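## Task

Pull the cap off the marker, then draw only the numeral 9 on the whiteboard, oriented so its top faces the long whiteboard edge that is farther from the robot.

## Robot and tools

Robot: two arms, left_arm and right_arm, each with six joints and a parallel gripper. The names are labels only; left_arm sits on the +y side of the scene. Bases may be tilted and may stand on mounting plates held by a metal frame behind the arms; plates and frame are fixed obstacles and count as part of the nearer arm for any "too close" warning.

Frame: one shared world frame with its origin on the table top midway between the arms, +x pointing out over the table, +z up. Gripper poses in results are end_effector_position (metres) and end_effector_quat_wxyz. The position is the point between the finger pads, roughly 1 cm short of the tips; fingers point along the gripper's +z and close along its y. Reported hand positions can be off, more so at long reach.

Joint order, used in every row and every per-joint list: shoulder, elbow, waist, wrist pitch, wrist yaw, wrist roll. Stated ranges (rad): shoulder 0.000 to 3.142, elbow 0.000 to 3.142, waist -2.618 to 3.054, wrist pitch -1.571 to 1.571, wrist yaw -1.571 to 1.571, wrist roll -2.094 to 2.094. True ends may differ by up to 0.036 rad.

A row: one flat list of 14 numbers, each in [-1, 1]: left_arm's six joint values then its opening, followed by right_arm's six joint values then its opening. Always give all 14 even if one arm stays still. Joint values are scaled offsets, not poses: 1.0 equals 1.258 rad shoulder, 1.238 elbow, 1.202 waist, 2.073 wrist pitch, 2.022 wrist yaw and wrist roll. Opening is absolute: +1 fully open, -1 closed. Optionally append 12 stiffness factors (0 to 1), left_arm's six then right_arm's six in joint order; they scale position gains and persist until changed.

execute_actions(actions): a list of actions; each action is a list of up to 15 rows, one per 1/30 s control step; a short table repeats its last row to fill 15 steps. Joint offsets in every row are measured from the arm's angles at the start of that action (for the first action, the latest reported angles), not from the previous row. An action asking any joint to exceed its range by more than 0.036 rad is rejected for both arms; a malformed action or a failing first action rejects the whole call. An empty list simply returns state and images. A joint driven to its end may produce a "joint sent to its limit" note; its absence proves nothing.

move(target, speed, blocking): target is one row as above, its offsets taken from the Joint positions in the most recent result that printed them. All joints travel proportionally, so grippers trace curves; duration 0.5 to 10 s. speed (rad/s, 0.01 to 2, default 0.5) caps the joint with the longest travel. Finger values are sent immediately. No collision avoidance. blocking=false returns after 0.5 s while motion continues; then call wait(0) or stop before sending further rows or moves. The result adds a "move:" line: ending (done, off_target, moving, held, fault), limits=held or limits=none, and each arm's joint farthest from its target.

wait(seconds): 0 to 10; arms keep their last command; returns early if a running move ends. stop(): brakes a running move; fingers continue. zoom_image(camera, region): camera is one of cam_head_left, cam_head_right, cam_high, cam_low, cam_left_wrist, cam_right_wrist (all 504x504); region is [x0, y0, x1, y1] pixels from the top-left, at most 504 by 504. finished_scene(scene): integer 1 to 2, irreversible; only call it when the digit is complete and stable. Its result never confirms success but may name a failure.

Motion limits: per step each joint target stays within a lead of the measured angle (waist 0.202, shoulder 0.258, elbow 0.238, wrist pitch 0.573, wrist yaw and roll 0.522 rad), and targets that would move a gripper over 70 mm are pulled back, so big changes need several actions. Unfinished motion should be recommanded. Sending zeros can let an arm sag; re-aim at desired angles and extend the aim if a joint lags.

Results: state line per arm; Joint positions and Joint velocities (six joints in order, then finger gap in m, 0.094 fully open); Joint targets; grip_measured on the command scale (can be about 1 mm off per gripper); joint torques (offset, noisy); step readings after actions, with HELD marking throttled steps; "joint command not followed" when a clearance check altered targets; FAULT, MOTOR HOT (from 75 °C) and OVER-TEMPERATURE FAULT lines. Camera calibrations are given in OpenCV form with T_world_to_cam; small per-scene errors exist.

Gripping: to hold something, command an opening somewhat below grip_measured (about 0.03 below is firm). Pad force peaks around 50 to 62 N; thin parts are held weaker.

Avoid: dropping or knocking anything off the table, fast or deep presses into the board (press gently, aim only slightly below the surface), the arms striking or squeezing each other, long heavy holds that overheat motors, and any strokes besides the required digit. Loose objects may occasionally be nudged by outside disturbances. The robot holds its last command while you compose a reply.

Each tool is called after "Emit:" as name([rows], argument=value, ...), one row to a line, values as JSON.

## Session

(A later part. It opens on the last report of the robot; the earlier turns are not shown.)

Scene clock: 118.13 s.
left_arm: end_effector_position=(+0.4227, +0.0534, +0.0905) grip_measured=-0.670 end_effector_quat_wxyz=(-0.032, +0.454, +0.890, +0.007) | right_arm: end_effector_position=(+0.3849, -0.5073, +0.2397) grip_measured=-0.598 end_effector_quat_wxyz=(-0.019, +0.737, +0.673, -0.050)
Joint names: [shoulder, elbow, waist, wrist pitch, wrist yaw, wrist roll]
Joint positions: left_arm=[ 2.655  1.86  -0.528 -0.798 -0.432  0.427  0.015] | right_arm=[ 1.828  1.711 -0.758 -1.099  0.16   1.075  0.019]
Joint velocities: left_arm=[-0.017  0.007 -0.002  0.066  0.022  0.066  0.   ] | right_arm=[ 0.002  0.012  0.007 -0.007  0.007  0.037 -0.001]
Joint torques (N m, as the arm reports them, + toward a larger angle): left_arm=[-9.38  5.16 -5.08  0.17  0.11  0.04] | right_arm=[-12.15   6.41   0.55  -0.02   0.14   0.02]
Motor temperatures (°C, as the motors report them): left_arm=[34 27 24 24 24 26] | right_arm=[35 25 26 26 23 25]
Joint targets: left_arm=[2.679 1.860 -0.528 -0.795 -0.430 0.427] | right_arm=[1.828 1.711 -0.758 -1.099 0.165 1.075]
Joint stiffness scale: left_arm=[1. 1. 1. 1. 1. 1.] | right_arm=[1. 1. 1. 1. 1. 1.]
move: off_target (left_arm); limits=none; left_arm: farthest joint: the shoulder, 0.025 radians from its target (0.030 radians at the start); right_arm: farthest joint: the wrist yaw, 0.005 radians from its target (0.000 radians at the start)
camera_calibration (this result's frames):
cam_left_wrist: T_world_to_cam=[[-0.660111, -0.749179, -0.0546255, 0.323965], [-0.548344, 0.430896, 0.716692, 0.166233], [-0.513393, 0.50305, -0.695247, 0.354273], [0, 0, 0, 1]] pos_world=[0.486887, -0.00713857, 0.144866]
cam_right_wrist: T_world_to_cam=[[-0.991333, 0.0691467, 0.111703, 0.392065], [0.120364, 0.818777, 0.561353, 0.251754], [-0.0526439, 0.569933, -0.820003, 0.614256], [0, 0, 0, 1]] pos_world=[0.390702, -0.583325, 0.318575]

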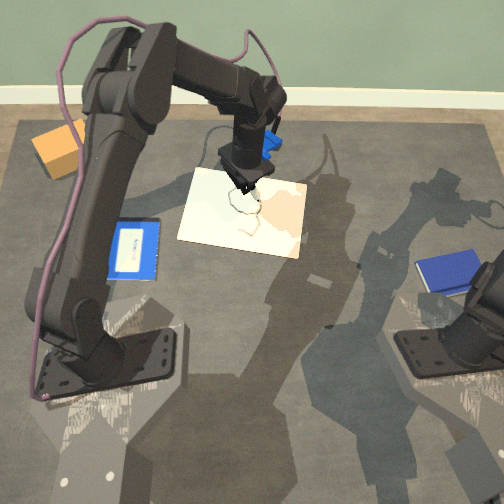

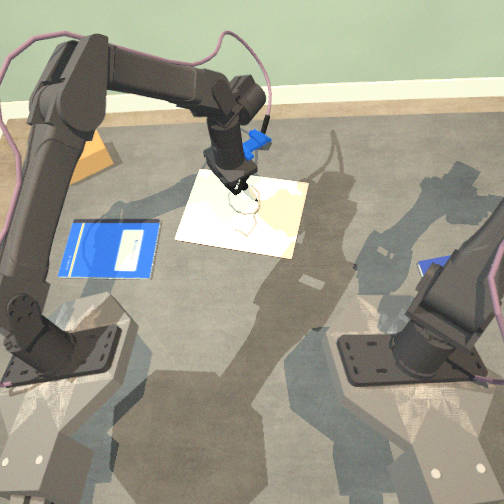

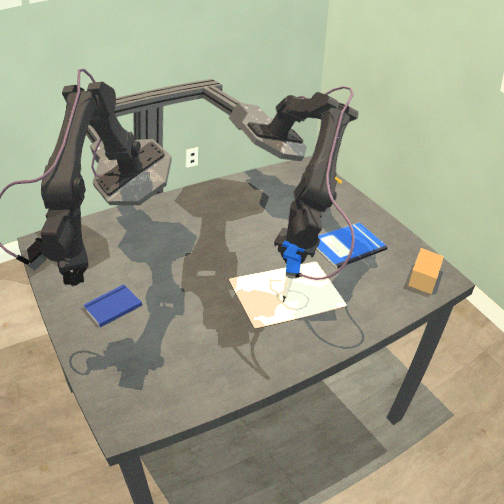

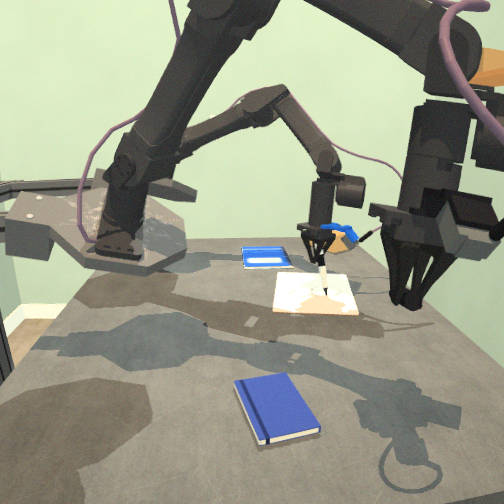

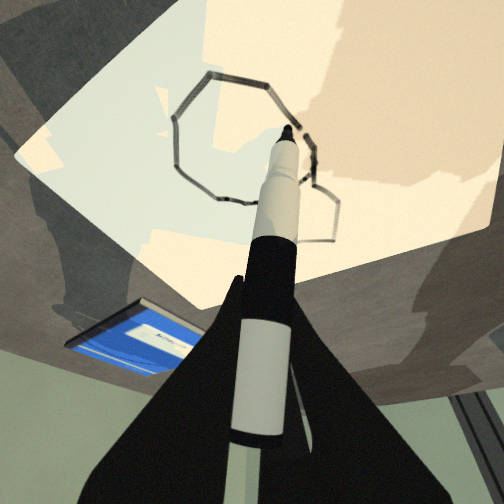

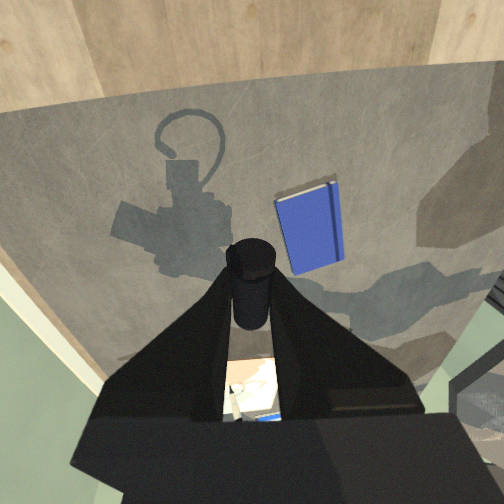

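Emit:
move(target=[-0.022,0,0,0,0,0,-0.73,0,0,0,0,0,0,-0.65], speed=0.06)

Emit:
move(target=[0,0,-0.021,0,0,0,-0.73,0,0,0,0,0,0,-0.65], speed=0.05)

Emit:
zoom_image(camera="cam_left_wrist", region=[220,60,380,200])

Scene clock: 119.30 s.
left_arm: end_effector_position=(+0.4254, +0.0537, +0.0939) grip_measured=-0.670 end_effector_quat_wxyz=(-0.028, +0.453, +0.891, +0.007) | right_arm: end_effector_position=(+0.3854, -0.5065, +0.2396) grip_measured=-0.598 end_effector_quat_wxyz=(-0.020, +0.738, +0.673, -0.048)
Joint names: [shoulder, elbow, waist, wrist pitch, wrist yaw, wrist roll]
Joint positions: left_arm=[ 2.646  1.86  -0.528 -0.798 -0.432  0.427  0.015] | right_arm=[ 1.828  1.711 -0.758 -1.099  0.155  1.075  0.019]
Joint velocities: left_arm=[-0.007  0.007 -0.022 -0.037 -0.022  0.022  0.001] | right_arm=[ 0.002 -0.017  0.017  0.037 -0.007  0.007  0.   ]
Joint torques (N m, as the arm reports them, + toward a larger angle): left_arm=[-12.48   5.2   -4.98   0.2    0.06   0.03] | right_arm=[-12.21   6.37   0.58  -0.01   0.12   0.01]
Motor temperatures (°C, as the motors report them): left_arm=[34 27 24 24 24 26] | right_arm=[35 25 26 26 23 25]
Joint targets: left_arm=[2.627 1.860 -0.528 -0.798 -0.432 0.427] | right_arm=[1.828 1.711 -0.758 -1.099 0.160 1.075]
Joint stiffness scale: left_arm=[1. 1. 1. 1. 1. 1.] | right_arm=[1. 1. 1. 1. 1. 1.]
move: done; limits=none; left_arm: farthest joint: the shoulder, 0.019 radians from its target (0.027 radians at the start); right_arm: farthest joint: the wrist yaw, 0.005 radians from its target (0.000 radians at the start)
camera_calibration (this result's frames):
cam_left_wrist: T_world_to_cam=[[-0.657037, -0.75174, -0.0564748, 0.325186], [-0.55494, 0.431603, 0.711168, 0.168422], [-0.510239, 0.498604, -0.70075, 0.357352], [0, 0, 0, 1]] pos_world=[0.489458, -0.0064131, 0.149003]
cam_right_wrist: T_world_to_cam=[[-0.991616, 0.0689954, 0.109259, 0.393122], [0.119064, 0.816423, 0.565047, 0.249559], [-0.0502162, 0.573318, -0.817793, 0.614051], [0, 0, 0, 1]] pos_world=[0.390947, -0.582916, 0.318202]

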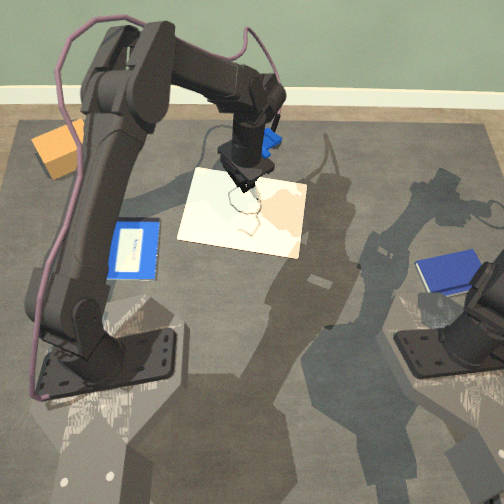

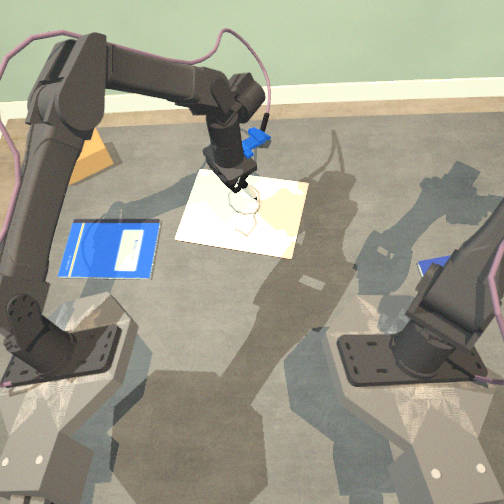

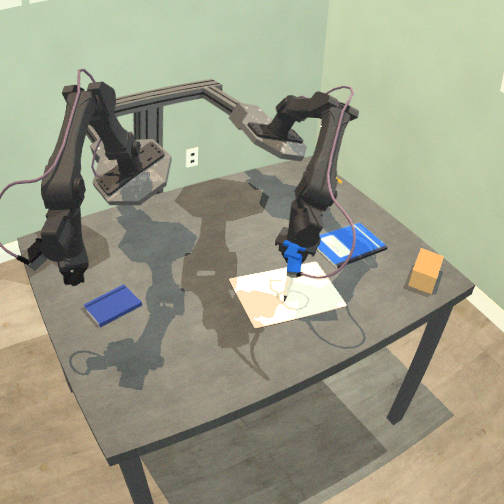

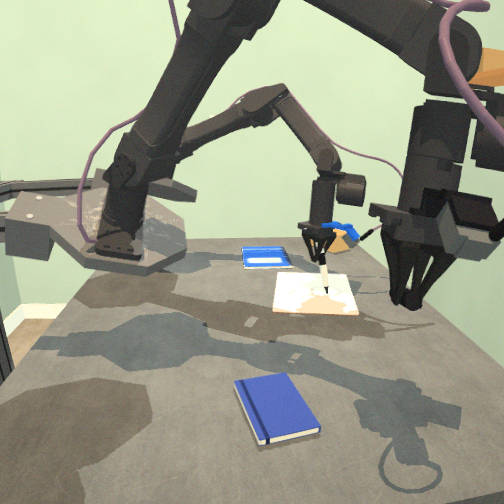

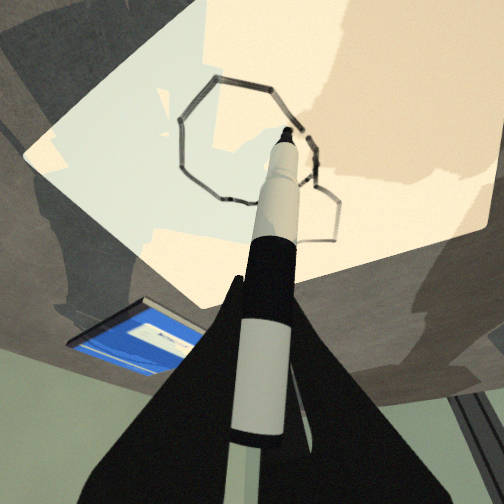

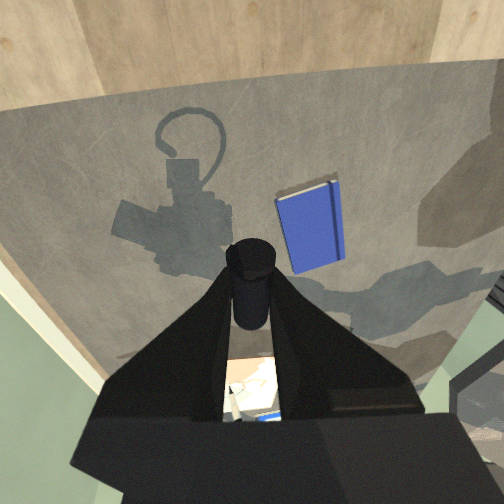

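Scene clock: 120.17 s.
left_arm: end_effector_position=(+0.4237, +0.0487, +0.0962) grip_measured=-0.670 end_effector_quat_wxyz=(-0.025, +0.458, +0.889, +0.007) | right_arm: end_effector_position=(+0.3859, -0.5058, +0.2396) grip_measured=-0.598 end_effector_quat_wxyz=(-0.021, +0.738, +0.673, -0.045)
Joint names: [shoulder, elbow, waist, wrist pitch, wrist yaw, wrist roll]
Joint positions: left_arm=[ 2.646  1.86  -0.54  -0.798 -0.432  0.427  0.015] | right_arm=[ 1.828  1.711 -0.758 -1.099  0.15   1.075  0.019]
Joint velocities: left_arm=[-0.007 -0.002  0.002  0.037  0.007 -0.022  0.   ] | right_arm=[-0.002 -0.012 -0.002 -0.066 -0.022 -0.007 -0.   ]
Joint torques (N m, as the arm reports them, + toward a larger angle): left_arm=[-11.14   5.24  -5.93   0.21   0.07   0.04] | right_arm=[-12.17   6.37   0.57   0.     0.12   0.02]
Motor temperatures (°C, as the motors report them): left_arm=[34 27 24 24 24 26] | right_arm=[35 26 26 26 23 25]
Joint targets: left_arm=[2.646 1.860 -0.553 -0.798 -0.432 0.427] | right_arm=[1.828 1.711 -0.758 -1.099 0.155 1.075]
Joint stiffness scale: left_arm=[1. 1. 1. 1. 1. 1.] | right_arm=[1. 1. 1. 1. 1. 1.]
move: done; limits=none; left_arm: farthest joint: the waist, 0.013 radians from its target (0.025 radians at the start); right_arm: farthest joint: the wrist yaw, 0.005 radians from its target (0.000 radians at the start)
camera_calibration (this result's frames):
cam_left_wrist: T_world_to_cam=[[-0.665135, -0.744539, -0.0570631, 0.3236], [-0.553004, 0.439791, 0.707651, 0.167173], [-0.501778, 0.50224, -0.704254, 0.357176], [0, 0, 0, 1]] pos_world=[0.486908, -0.0119763, 0.151708]
cam_right_wrist: T_world_to_cam=[[-0.991871, 0.0688647, 0.107003, 0.3941], [0.117855, 0.814237, 0.568444, 0.247535], [-0.0479797, 0.576434, -0.815734, 0.613851], [0, 0, 0, 1]] pos_world=[0.391175, -0.582537, 0.317859]

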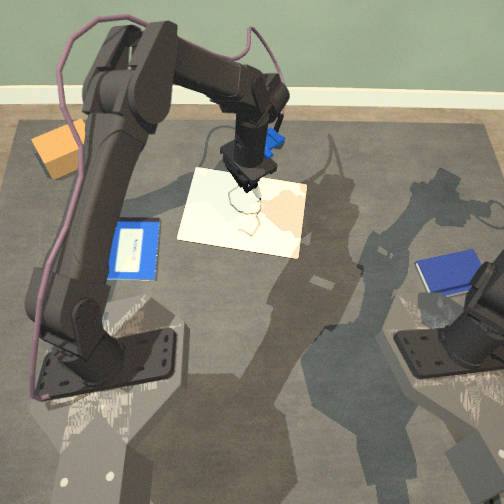

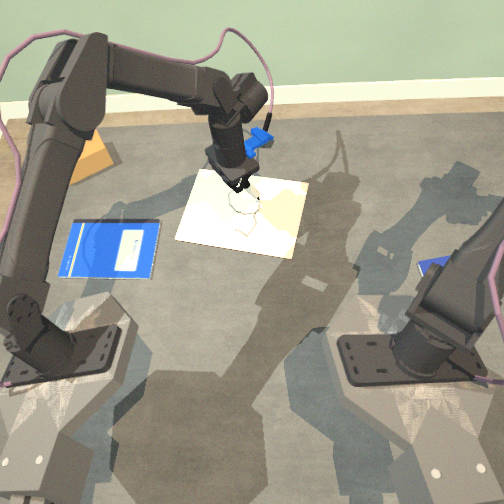

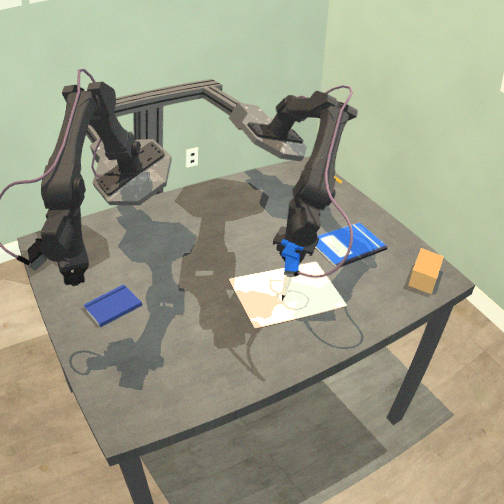

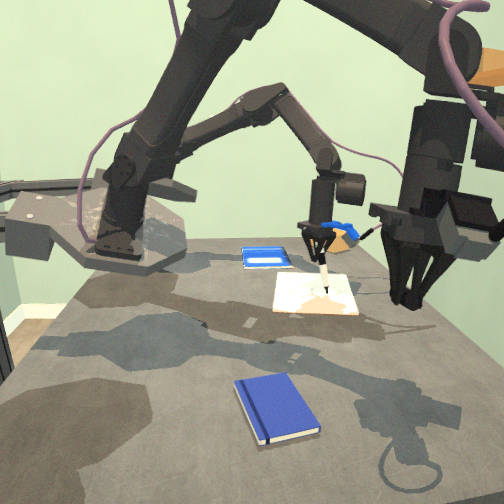

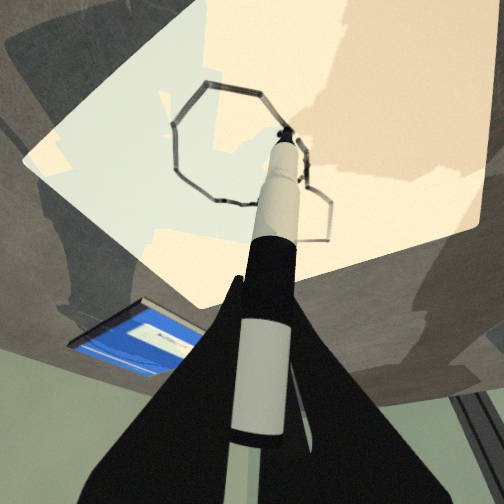

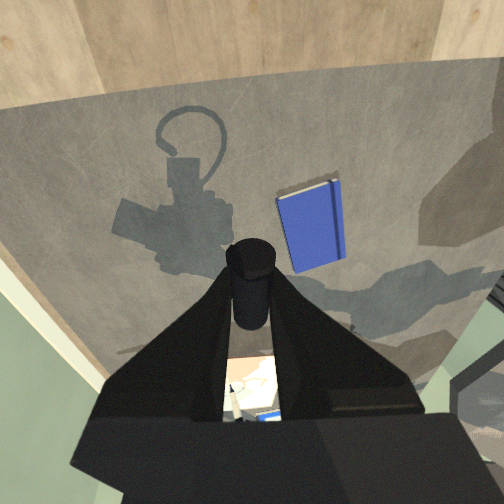

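Region (220, 60, 380, 200) of cam_left_wrist's 504x504 image, scaled by 3.150, with more detail than that image has; it fills the top 441 rows of this view, and the rest is white.

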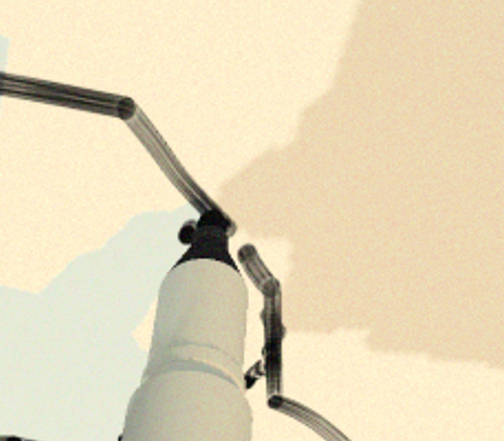

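Emit:
move(target=[0.03,0,0,0,0,0,-0.73,0,0,0,0,0,0,-0.65], speed=0.05)

Emit:
zoom_image(camera="cam_left_wrist", region=[220,60,380,200])

Scene clock: 121.33 s.
left_arm: end_effector_position=(+0.4190, +0.0490, +0.0907) grip_measured=-0.670 end_effector_quat_wxyz=(-0.033, +0.461, +0.887, +0.009) | right_arm: end_effector_position=(+0.3863, -0.5052, +0.2395) grip_measured=-0.598 end_effector_quat_wxyz=(-0.021, +0.738, +0.673, -0.043)
Joint names: [shoulder, elbow, waist, wrist pitch, wrist yaw, wrist roll]
Joint positions: left_arm=[ 2.66   1.86  -0.54  -0.801 -0.435  0.427  0.015] | right_arm=[ 1.828  1.711 -0.758 -1.099  0.146  1.075  0.019]
Joint velocities: left_arm=[ 0.002 -0.017 -0.002 -0.007 -0.022 -0.007  0.   ] | right_arm=[-0.002 -0.002 -0.002  0.007 -0.007  0.051 -0.001]
Joint torques (N m, as the arm reports them, + toward a larger angle): left_arm=[-9.44  5.16 -5.03  0.22  0.08  0.02] | right_arm=[-12.21   6.38   0.59  -0.01   0.12   0.03]
Motor temperatures (°C, as the motors report them): left_arm=[34 27 24 24 24 26] | right_arm=[35 26 26 26 23 25]
Joint targets: left_arm=[2.684 1.860 -0.540 -0.798 -0.432 0.427] | right_arm=[1.828 1.711 -0.758 -1.099 0.150 1.075]
Joint stiffness scale: left_arm=[1. 1. 1. 1. 1. 1.] | right_arm=[1. 1. 1. 1. 1. 1.]
move: off_target (left_arm); limits=none; left_arm: farthest joint: the shoulder, 0.024 radians from its target (0.038 radians at the start); right_arm: farthest joint: the wrist yaw, 0.004 radians from its target (0.000 radians at the start)
camera_calibration (this result's frames):
cam_left_wrist: T_world_to_cam=[[-0.671015, -0.739316, -0.0561397, 0.322506], [-0.541303, 0.436735, 0.718508, 0.162611], [-0.506686, 0.512518, -0.693249, 0.351334], [0, 0, 0, 1]] pos_world=[0.482444, -0.0126493, 0.14483]
cam_right_wrist: T_world_to_cam=[[-0.99212, 0.0687427, 0.104745, 0.395081], [0.116637, 0.812038, 0.571831, 0.245514], [-0.0457477, 0.579542, -0.813657, 0.613641], [0, 0, 0, 1]] pos_world=[0.391404, -0.582156, 0.317519]

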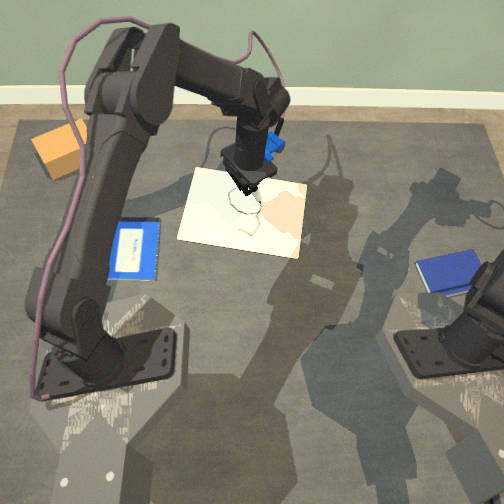

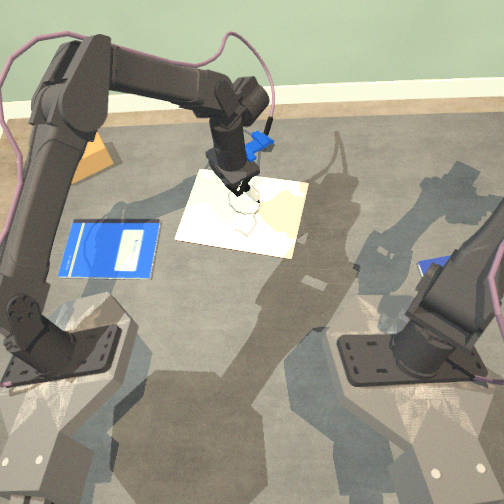

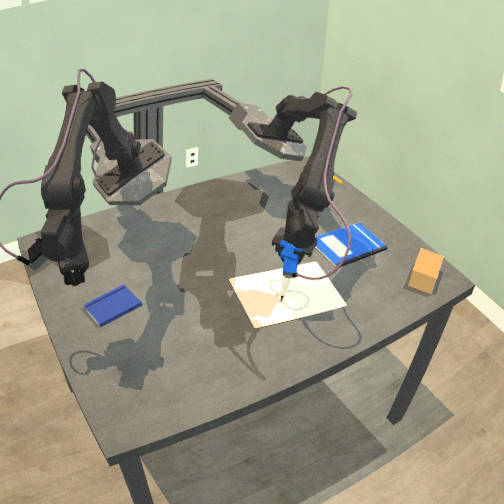

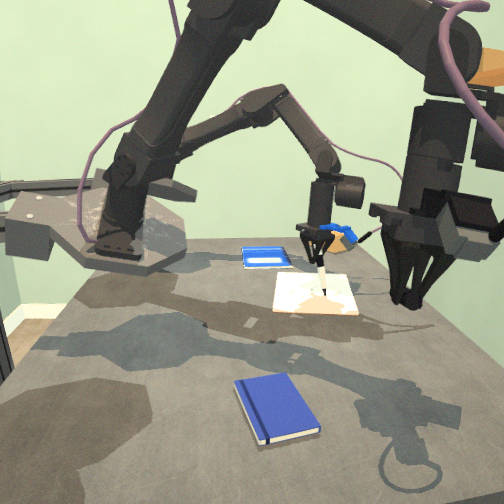

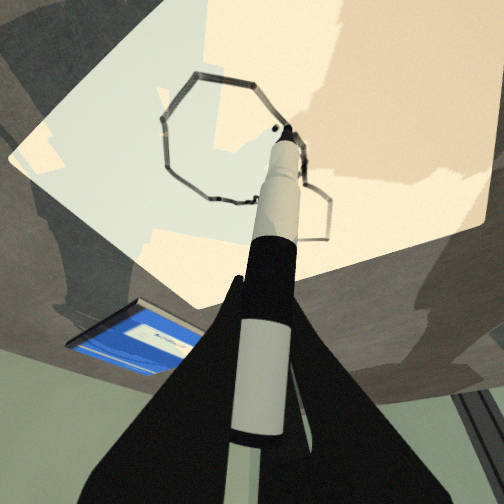

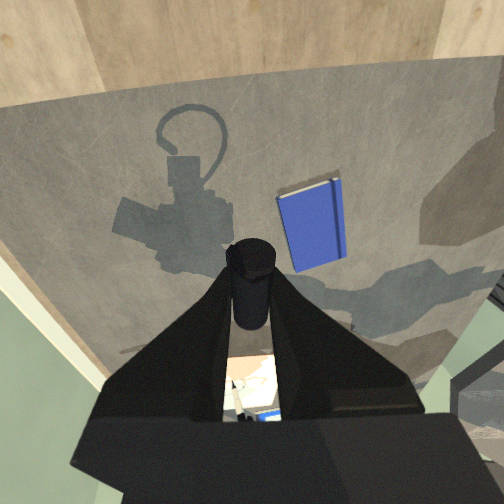

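Region (220, 60, 380, 200) of cam_left_wrist's 504x504 image, scaled by 3.150, with more detail than that image has; it fills the top 441 rows of this view, and the rest is white.

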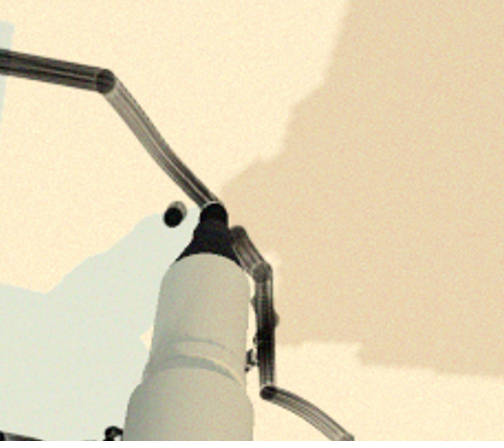

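Tip on line end. Drag right-down.

Emit:
move(target=[0.0,-0.035,-0.022,0.012,0,0,-0.73,0,0,0,0,0,0,-0.65], speed=0.05)

Emit:
move(target=[-0.07,0,0,0,0,0,-0.73,0,0,0,0,0,0,-0.65], speed=0.15)

Emit:
zoom_image(camera="cam_left_wrist", region=[150,60,380,260])

Scene clock: 122.77 s.
left_arm: end_effector_position=(+0.4168, +0.0472, +0.0904) grip_measured=-0.670 end_effector_quat_wxyz=(-0.030, +0.466, +0.884, +0.020) | right_arm: end_effector_position=(+0.3868, -0.5045, +0.2395) grip_measured=-0.598 end_effector_quat_wxyz=(-0.022, +0.738, +0.673, -0.041)
Joint names: [shoulder, elbow, waist, wrist pitch, wrist yaw, wrist roll]
Joint positions: left_arm=[ 2.66   1.844 -0.553 -0.786 -0.459  0.427  0.015] | right_arm=[ 1.828  1.711 -0.758 -1.099  0.141  1.075  0.019]
Joint velocities: left_arm=[-0.002 -0.007 -0.007 -0.007 -0.007 -0.007  0.   ] | right_arm=[-0.012  0.007  0.002  0.022 -0.022 -0.051 -0.   ]
Joint torques (N m, as the arm reports them, + toward a larger angle): left_arm=[-11.08   3.17  -5.94   0.31   0.3    0.02] | right_arm=[-12.22   6.4    0.6    0.01   0.12   0.02]
Motor temperatures (°C, as the motors report them): left_arm=[34 27 24 24 24 26] | right_arm=[35 26 26 26 23 25]
Joint targets: left_arm=[2.660 1.816 -0.566 -0.776 -0.435 0.427] | right_arm=[1.828 1.711 -0.758 -1.099 0.146 1.075]
Joint stiffness scale: left_arm=[1. 1. 1. 1. 1. 1.] | right_arm=[1. 1. 1. 1. 1. 1.]
move: off_target (left_arm); limits=none; left_arm: farthest joint: the elbow, 0.028 radians from its target (0.043 radians at the start); right_arm: farthest joint: the wrist yaw, 0.005 radians from its target (0.000 radians at the start)
camera_calibration (this result's frames):
cam_left_wrist: T_world_to_cam=[[-0.680078, -0.728737, -0.0802244, 0.325139], [-0.547086, 0.431599, 0.71723, 0.165146], [-0.488047, 0.531662, -0.692203, 0.342112], [0, 0, 0, 1]] pos_world=[0.478436, -0.0162239, 0.144448]
cam_right_wrist: T_world_to_cam=[[-0.992364, 0.0686293, 0.102486, 0.396064], [0.11541, 0.809827, 0.575205, 0.243495], [-0.04352, 0.582641, -0.811564, 0.613422], [0, 0, 0, 1]] pos_world=[0.391634, -0.581775, 0.317181]

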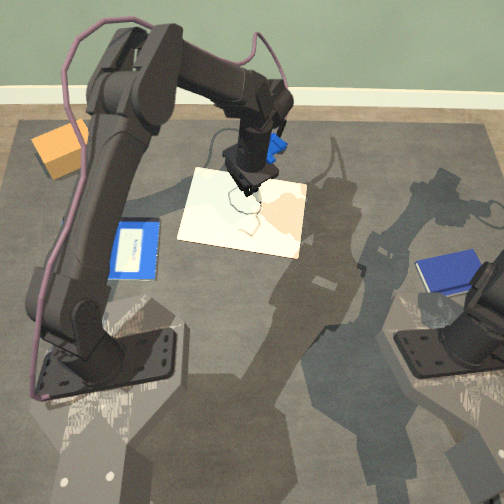

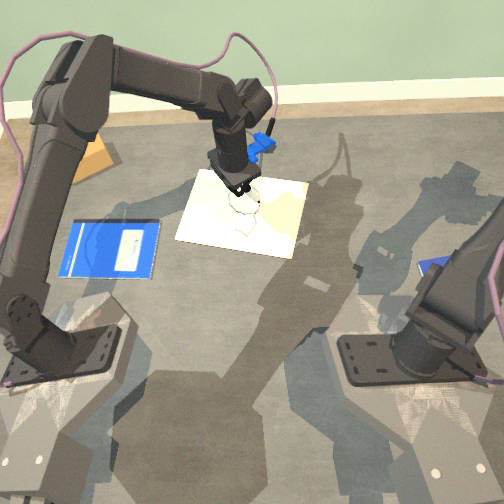

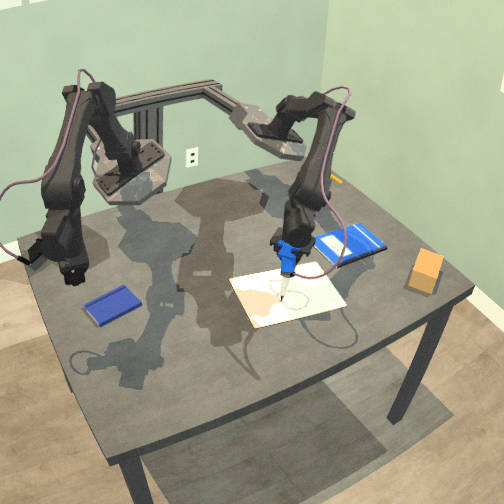

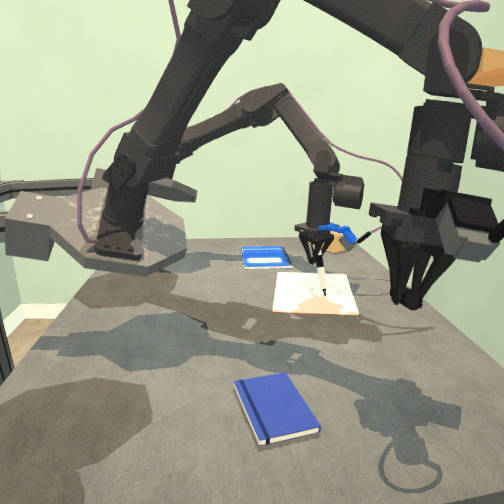

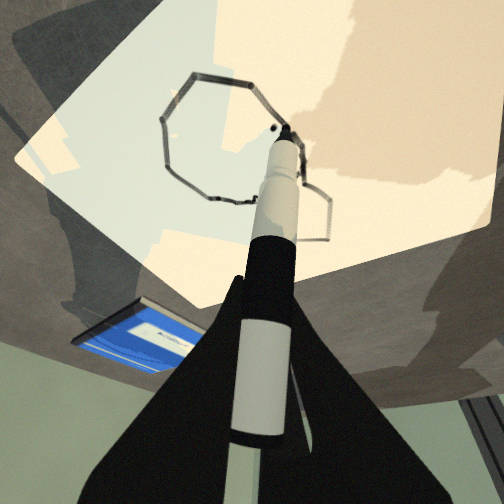

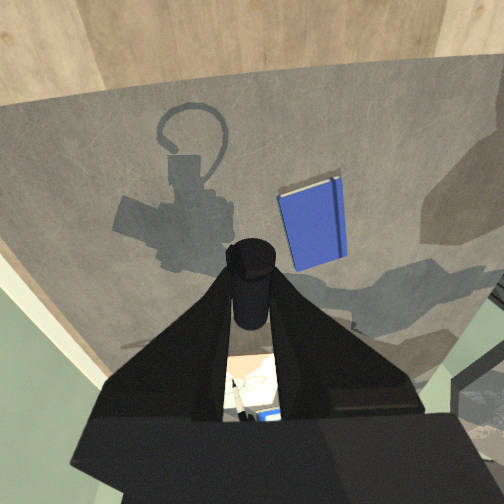

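Scene clock: 123.70 s.
left_arm: end_effector_position=(+0.4398, +0.0503, +0.1206) grip_measured=-0.670 end_effector_quat_wxyz=(+0.005, +0.452, +0.892, +0.020) | right_arm: end_effector_position=(+0.3872, -0.5038, +0.2394) grip_measured=-0.598 end_effector_quat_wxyz=(-0.022, +0.738, +0.673, -0.039)
Joint names: [shoulder, elbow, waist, wrist pitch, wrist yaw, wrist roll]
Joint positions: left_arm=[ 2.584  1.844 -0.553 -0.786 -0.461  0.427  0.015] | right_arm=[ 1.828  1.711 -0.758 -1.099  0.137  1.075  0.019]
Joint velocities: left_arm=[-0.012  0.002 -0.007 -0.007  0.081 -0.051  0.   ] | right_arm=[ 0.012  0.007  0.007 -0.066 -0.007  0.007  0.   ]
Joint torques (N m, as the arm reports them, + toward a larger angle): left_arm=[-11.9    5.49  -4.98   0.34   0.07   0.04] | right_arm=[-12.2    6.41   0.54   0.     0.11   0.03]
Motor temperatures (°C, as the motors report them): left_arm=[34 27 24 24 24 26] | right_arm=[35 26 26 26 23 25]
Joint targets: left_arm=[2.572 1.844 -0.553 -0.786 -0.459 0.427] | right_arm=[1.828 1.711 -0.758 -1.099 0.141 1.075]
Joint stiffness scale: left_arm=[1. 1. 1. 1. 1. 1.] | right_arm=[1. 1. 1. 1. 1. 1.]
move: done; limits=none; left_arm: farthest joint: the shoulder, 0.012 radians from its target (0.088 radians at the start); right_arm: farthest joint: the wrist yaw, 0.004 radians from its target (0.000 radians at the start)
camera_calibration (this result's frames):
cam_left_wrist: T_world_to_cam=[[-0.651835, -0.752047, -0.097654, 0.336287], [-0.602953, 0.435842, 0.668198, 0.184958], [-0.459955, 0.494436, -0.737547, 0.367618], [0, 0, 0, 1]] pos_world=[0.499813, -0.00947216, 0.180386]
cam_right_wrist: T_world_to_cam=[[-0.992602, 0.0685245, 0.100226, 0.39705], [0.114173, 0.807603, 0.578569, 0.241478], [-0.0412968, 0.585732, -0.809452, 0.613193], [0, 0, 0, 1]] pos_world=[0.391865, -0.581392, 0.316844]

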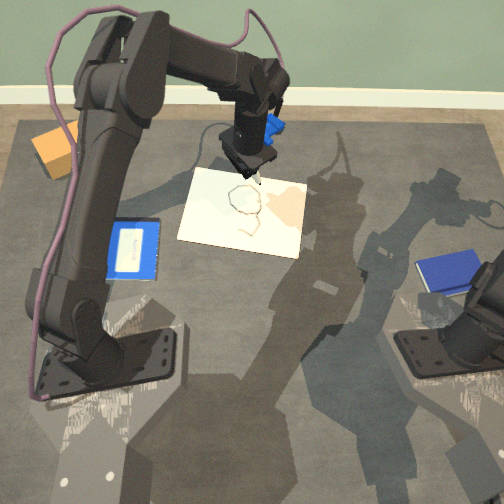

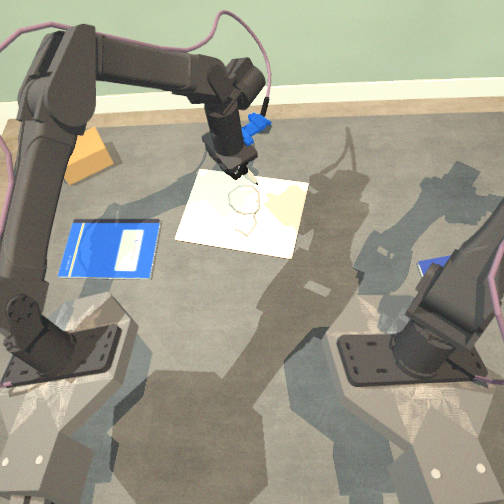

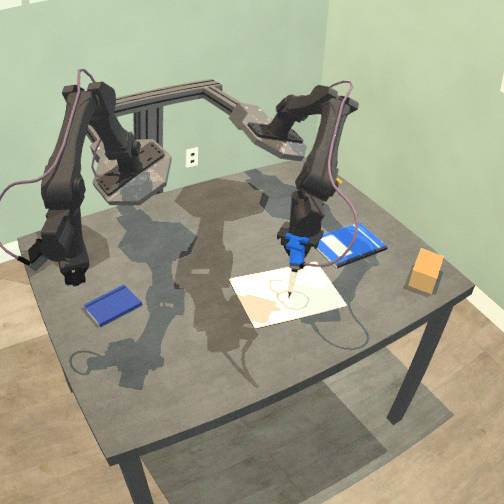

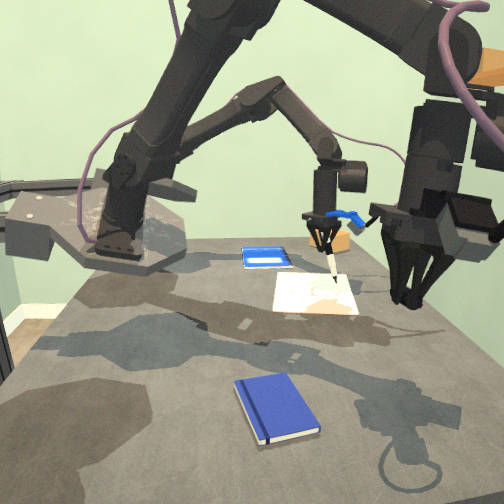

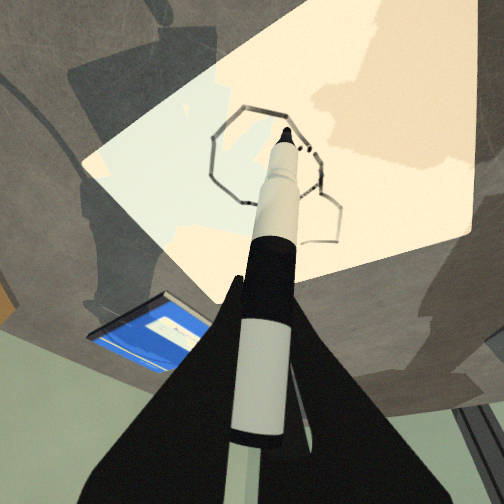

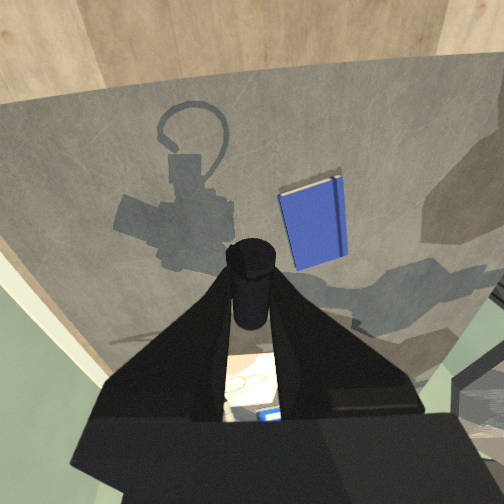

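Region (150, 60, 380, 260) of cam_left_wrist's 504x504 image, scaled by 2.191, with more detail than that image has; it fills the top 438 rows of this view, and the rest is white.

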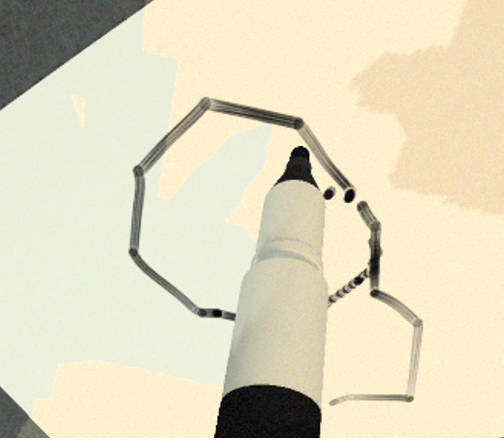

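Emit:
move(target=[0.062,-0.02,-0.016,0,0,0,-0.73,0,0,0,0,0,0,-0.65], speed=0.08)

Emit:
zoom_image(camera="cam_left_wrist", region=[220,60,380,200])

Scene clock: 125.47 s.
left_arm: end_effector_position=(+0.4145, +0.0472, +0.0918) grip_measured=-0.670 end_effector_quat_wxyz=(-0.030, +0.469, +0.882, +0.022) | right_arm: end_effector_position=(+0.3877, -0.5031, +0.2394) grip_measured=-0.598 end_effector_quat_wxyz=(-0.023, +0.738, +0.673, -0.036)
Joint names: [shoulder, elbow, waist, wrist pitch, wrist yaw, wrist roll]
Joint positions: left_arm=[ 2.654  1.834 -0.558 -0.785 -0.462  0.427  0.015] | right_arm=[ 1.828  1.711 -0.758 -1.099  0.132  1.075  0.019]
Joint velocities: left_arm=[ 0.007 -0.017  0.017 -0.051 -0.007 -0.081 -0.   ] | right_arm=[-0.007 -0.032 -0.012  0.022 -0.037  0.007  0.   ]
Joint torques (N m, as the arm reports them, + toward a larger angle): left_arm=[-10.28   3.83  -6.19   0.2    0.04   0.03] | right_arm=[-12.19   6.5    0.63   0.     0.11   0.02]
Motor temperatures (°C, as the motors report them): left_arm=[34 27 24 24 24 26] | right_arm=[35 26 26 26 23 25]
Joint targets: left_arm=[2.662 1.820 -0.573 -0.786 -0.461 0.427] | right_arm=[1.828 1.711 -0.758 -1.099 0.136 1.075]
Joint stiffness scale: left_arm=[1. 1. 1. 1. 1. 1.] | right_arm=[1. 1. 1. 1. 1. 1.]
move: done; limits=none; left_arm: farthest joint: the waist, 0.014 radians from its target (0.019 radians at the start); right_arm: farthest joint: the wrist yaw, 0.005 radians from its target (0.000 radians at the start)
camera_calibration (this result's frames):
cam_left_wrist: T_world_to_cam=[[-0.684512, -0.724309, -0.0825762, 0.325544], [-0.544311, 0.432453, 0.718826, 0.161592], [-0.484942, 0.536992, -0.690269, 0.340272], [0, 0, 0, 1]] pos_world=[0.475808, -0.0168102, 0.145605]
cam_right_wrist: T_world_to_cam=[[-0.992835, 0.0684285, 0.0979653, 0.398038], [0.112927, 0.805367, 0.58192, 0.239463], [-0.0390781, 0.588813, -0.807324, 0.612954], [0, 0, 0, 1]] pos_world=[0.392097, -0.581009, 0.31651]

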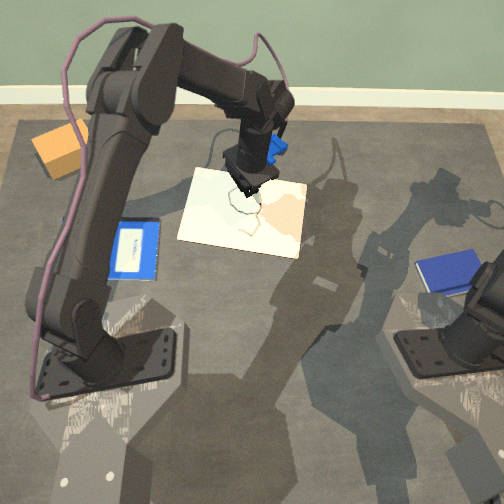

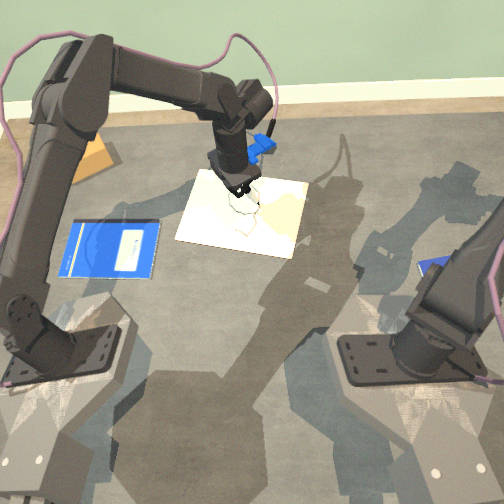

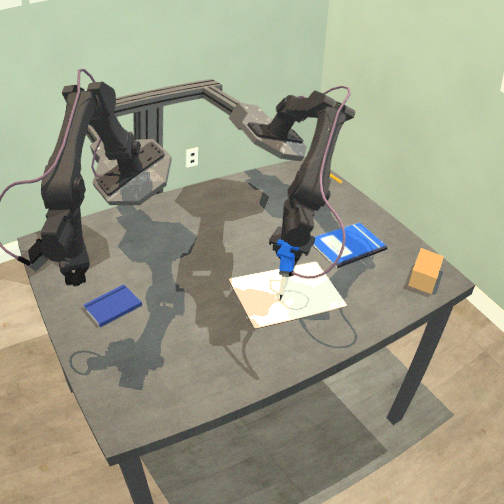

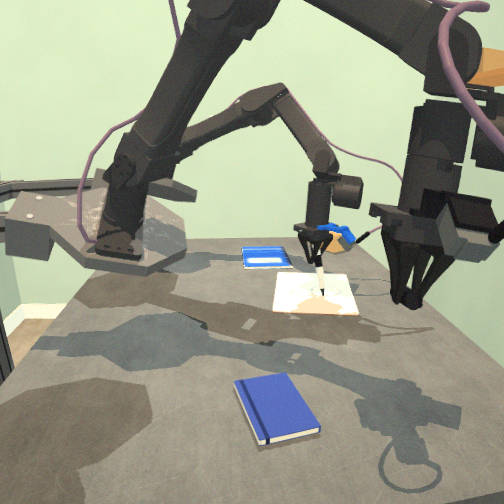

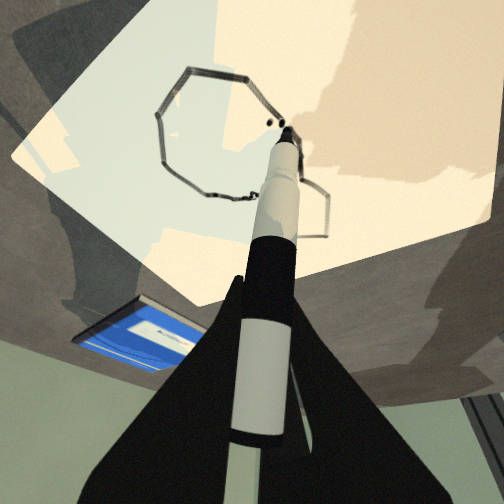

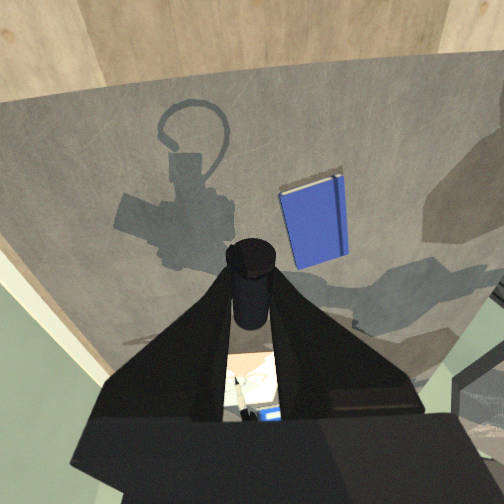

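Region (220, 60, 380, 200) of cam_left_wrist's 504x504 image, scaled by 3.150, with more detail than that image has; it fills the top 441 rows of this view, and the rest is white.

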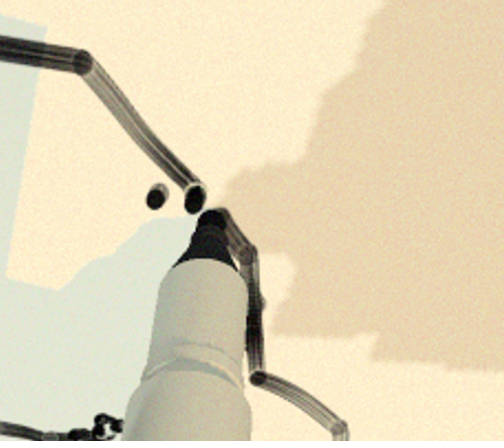

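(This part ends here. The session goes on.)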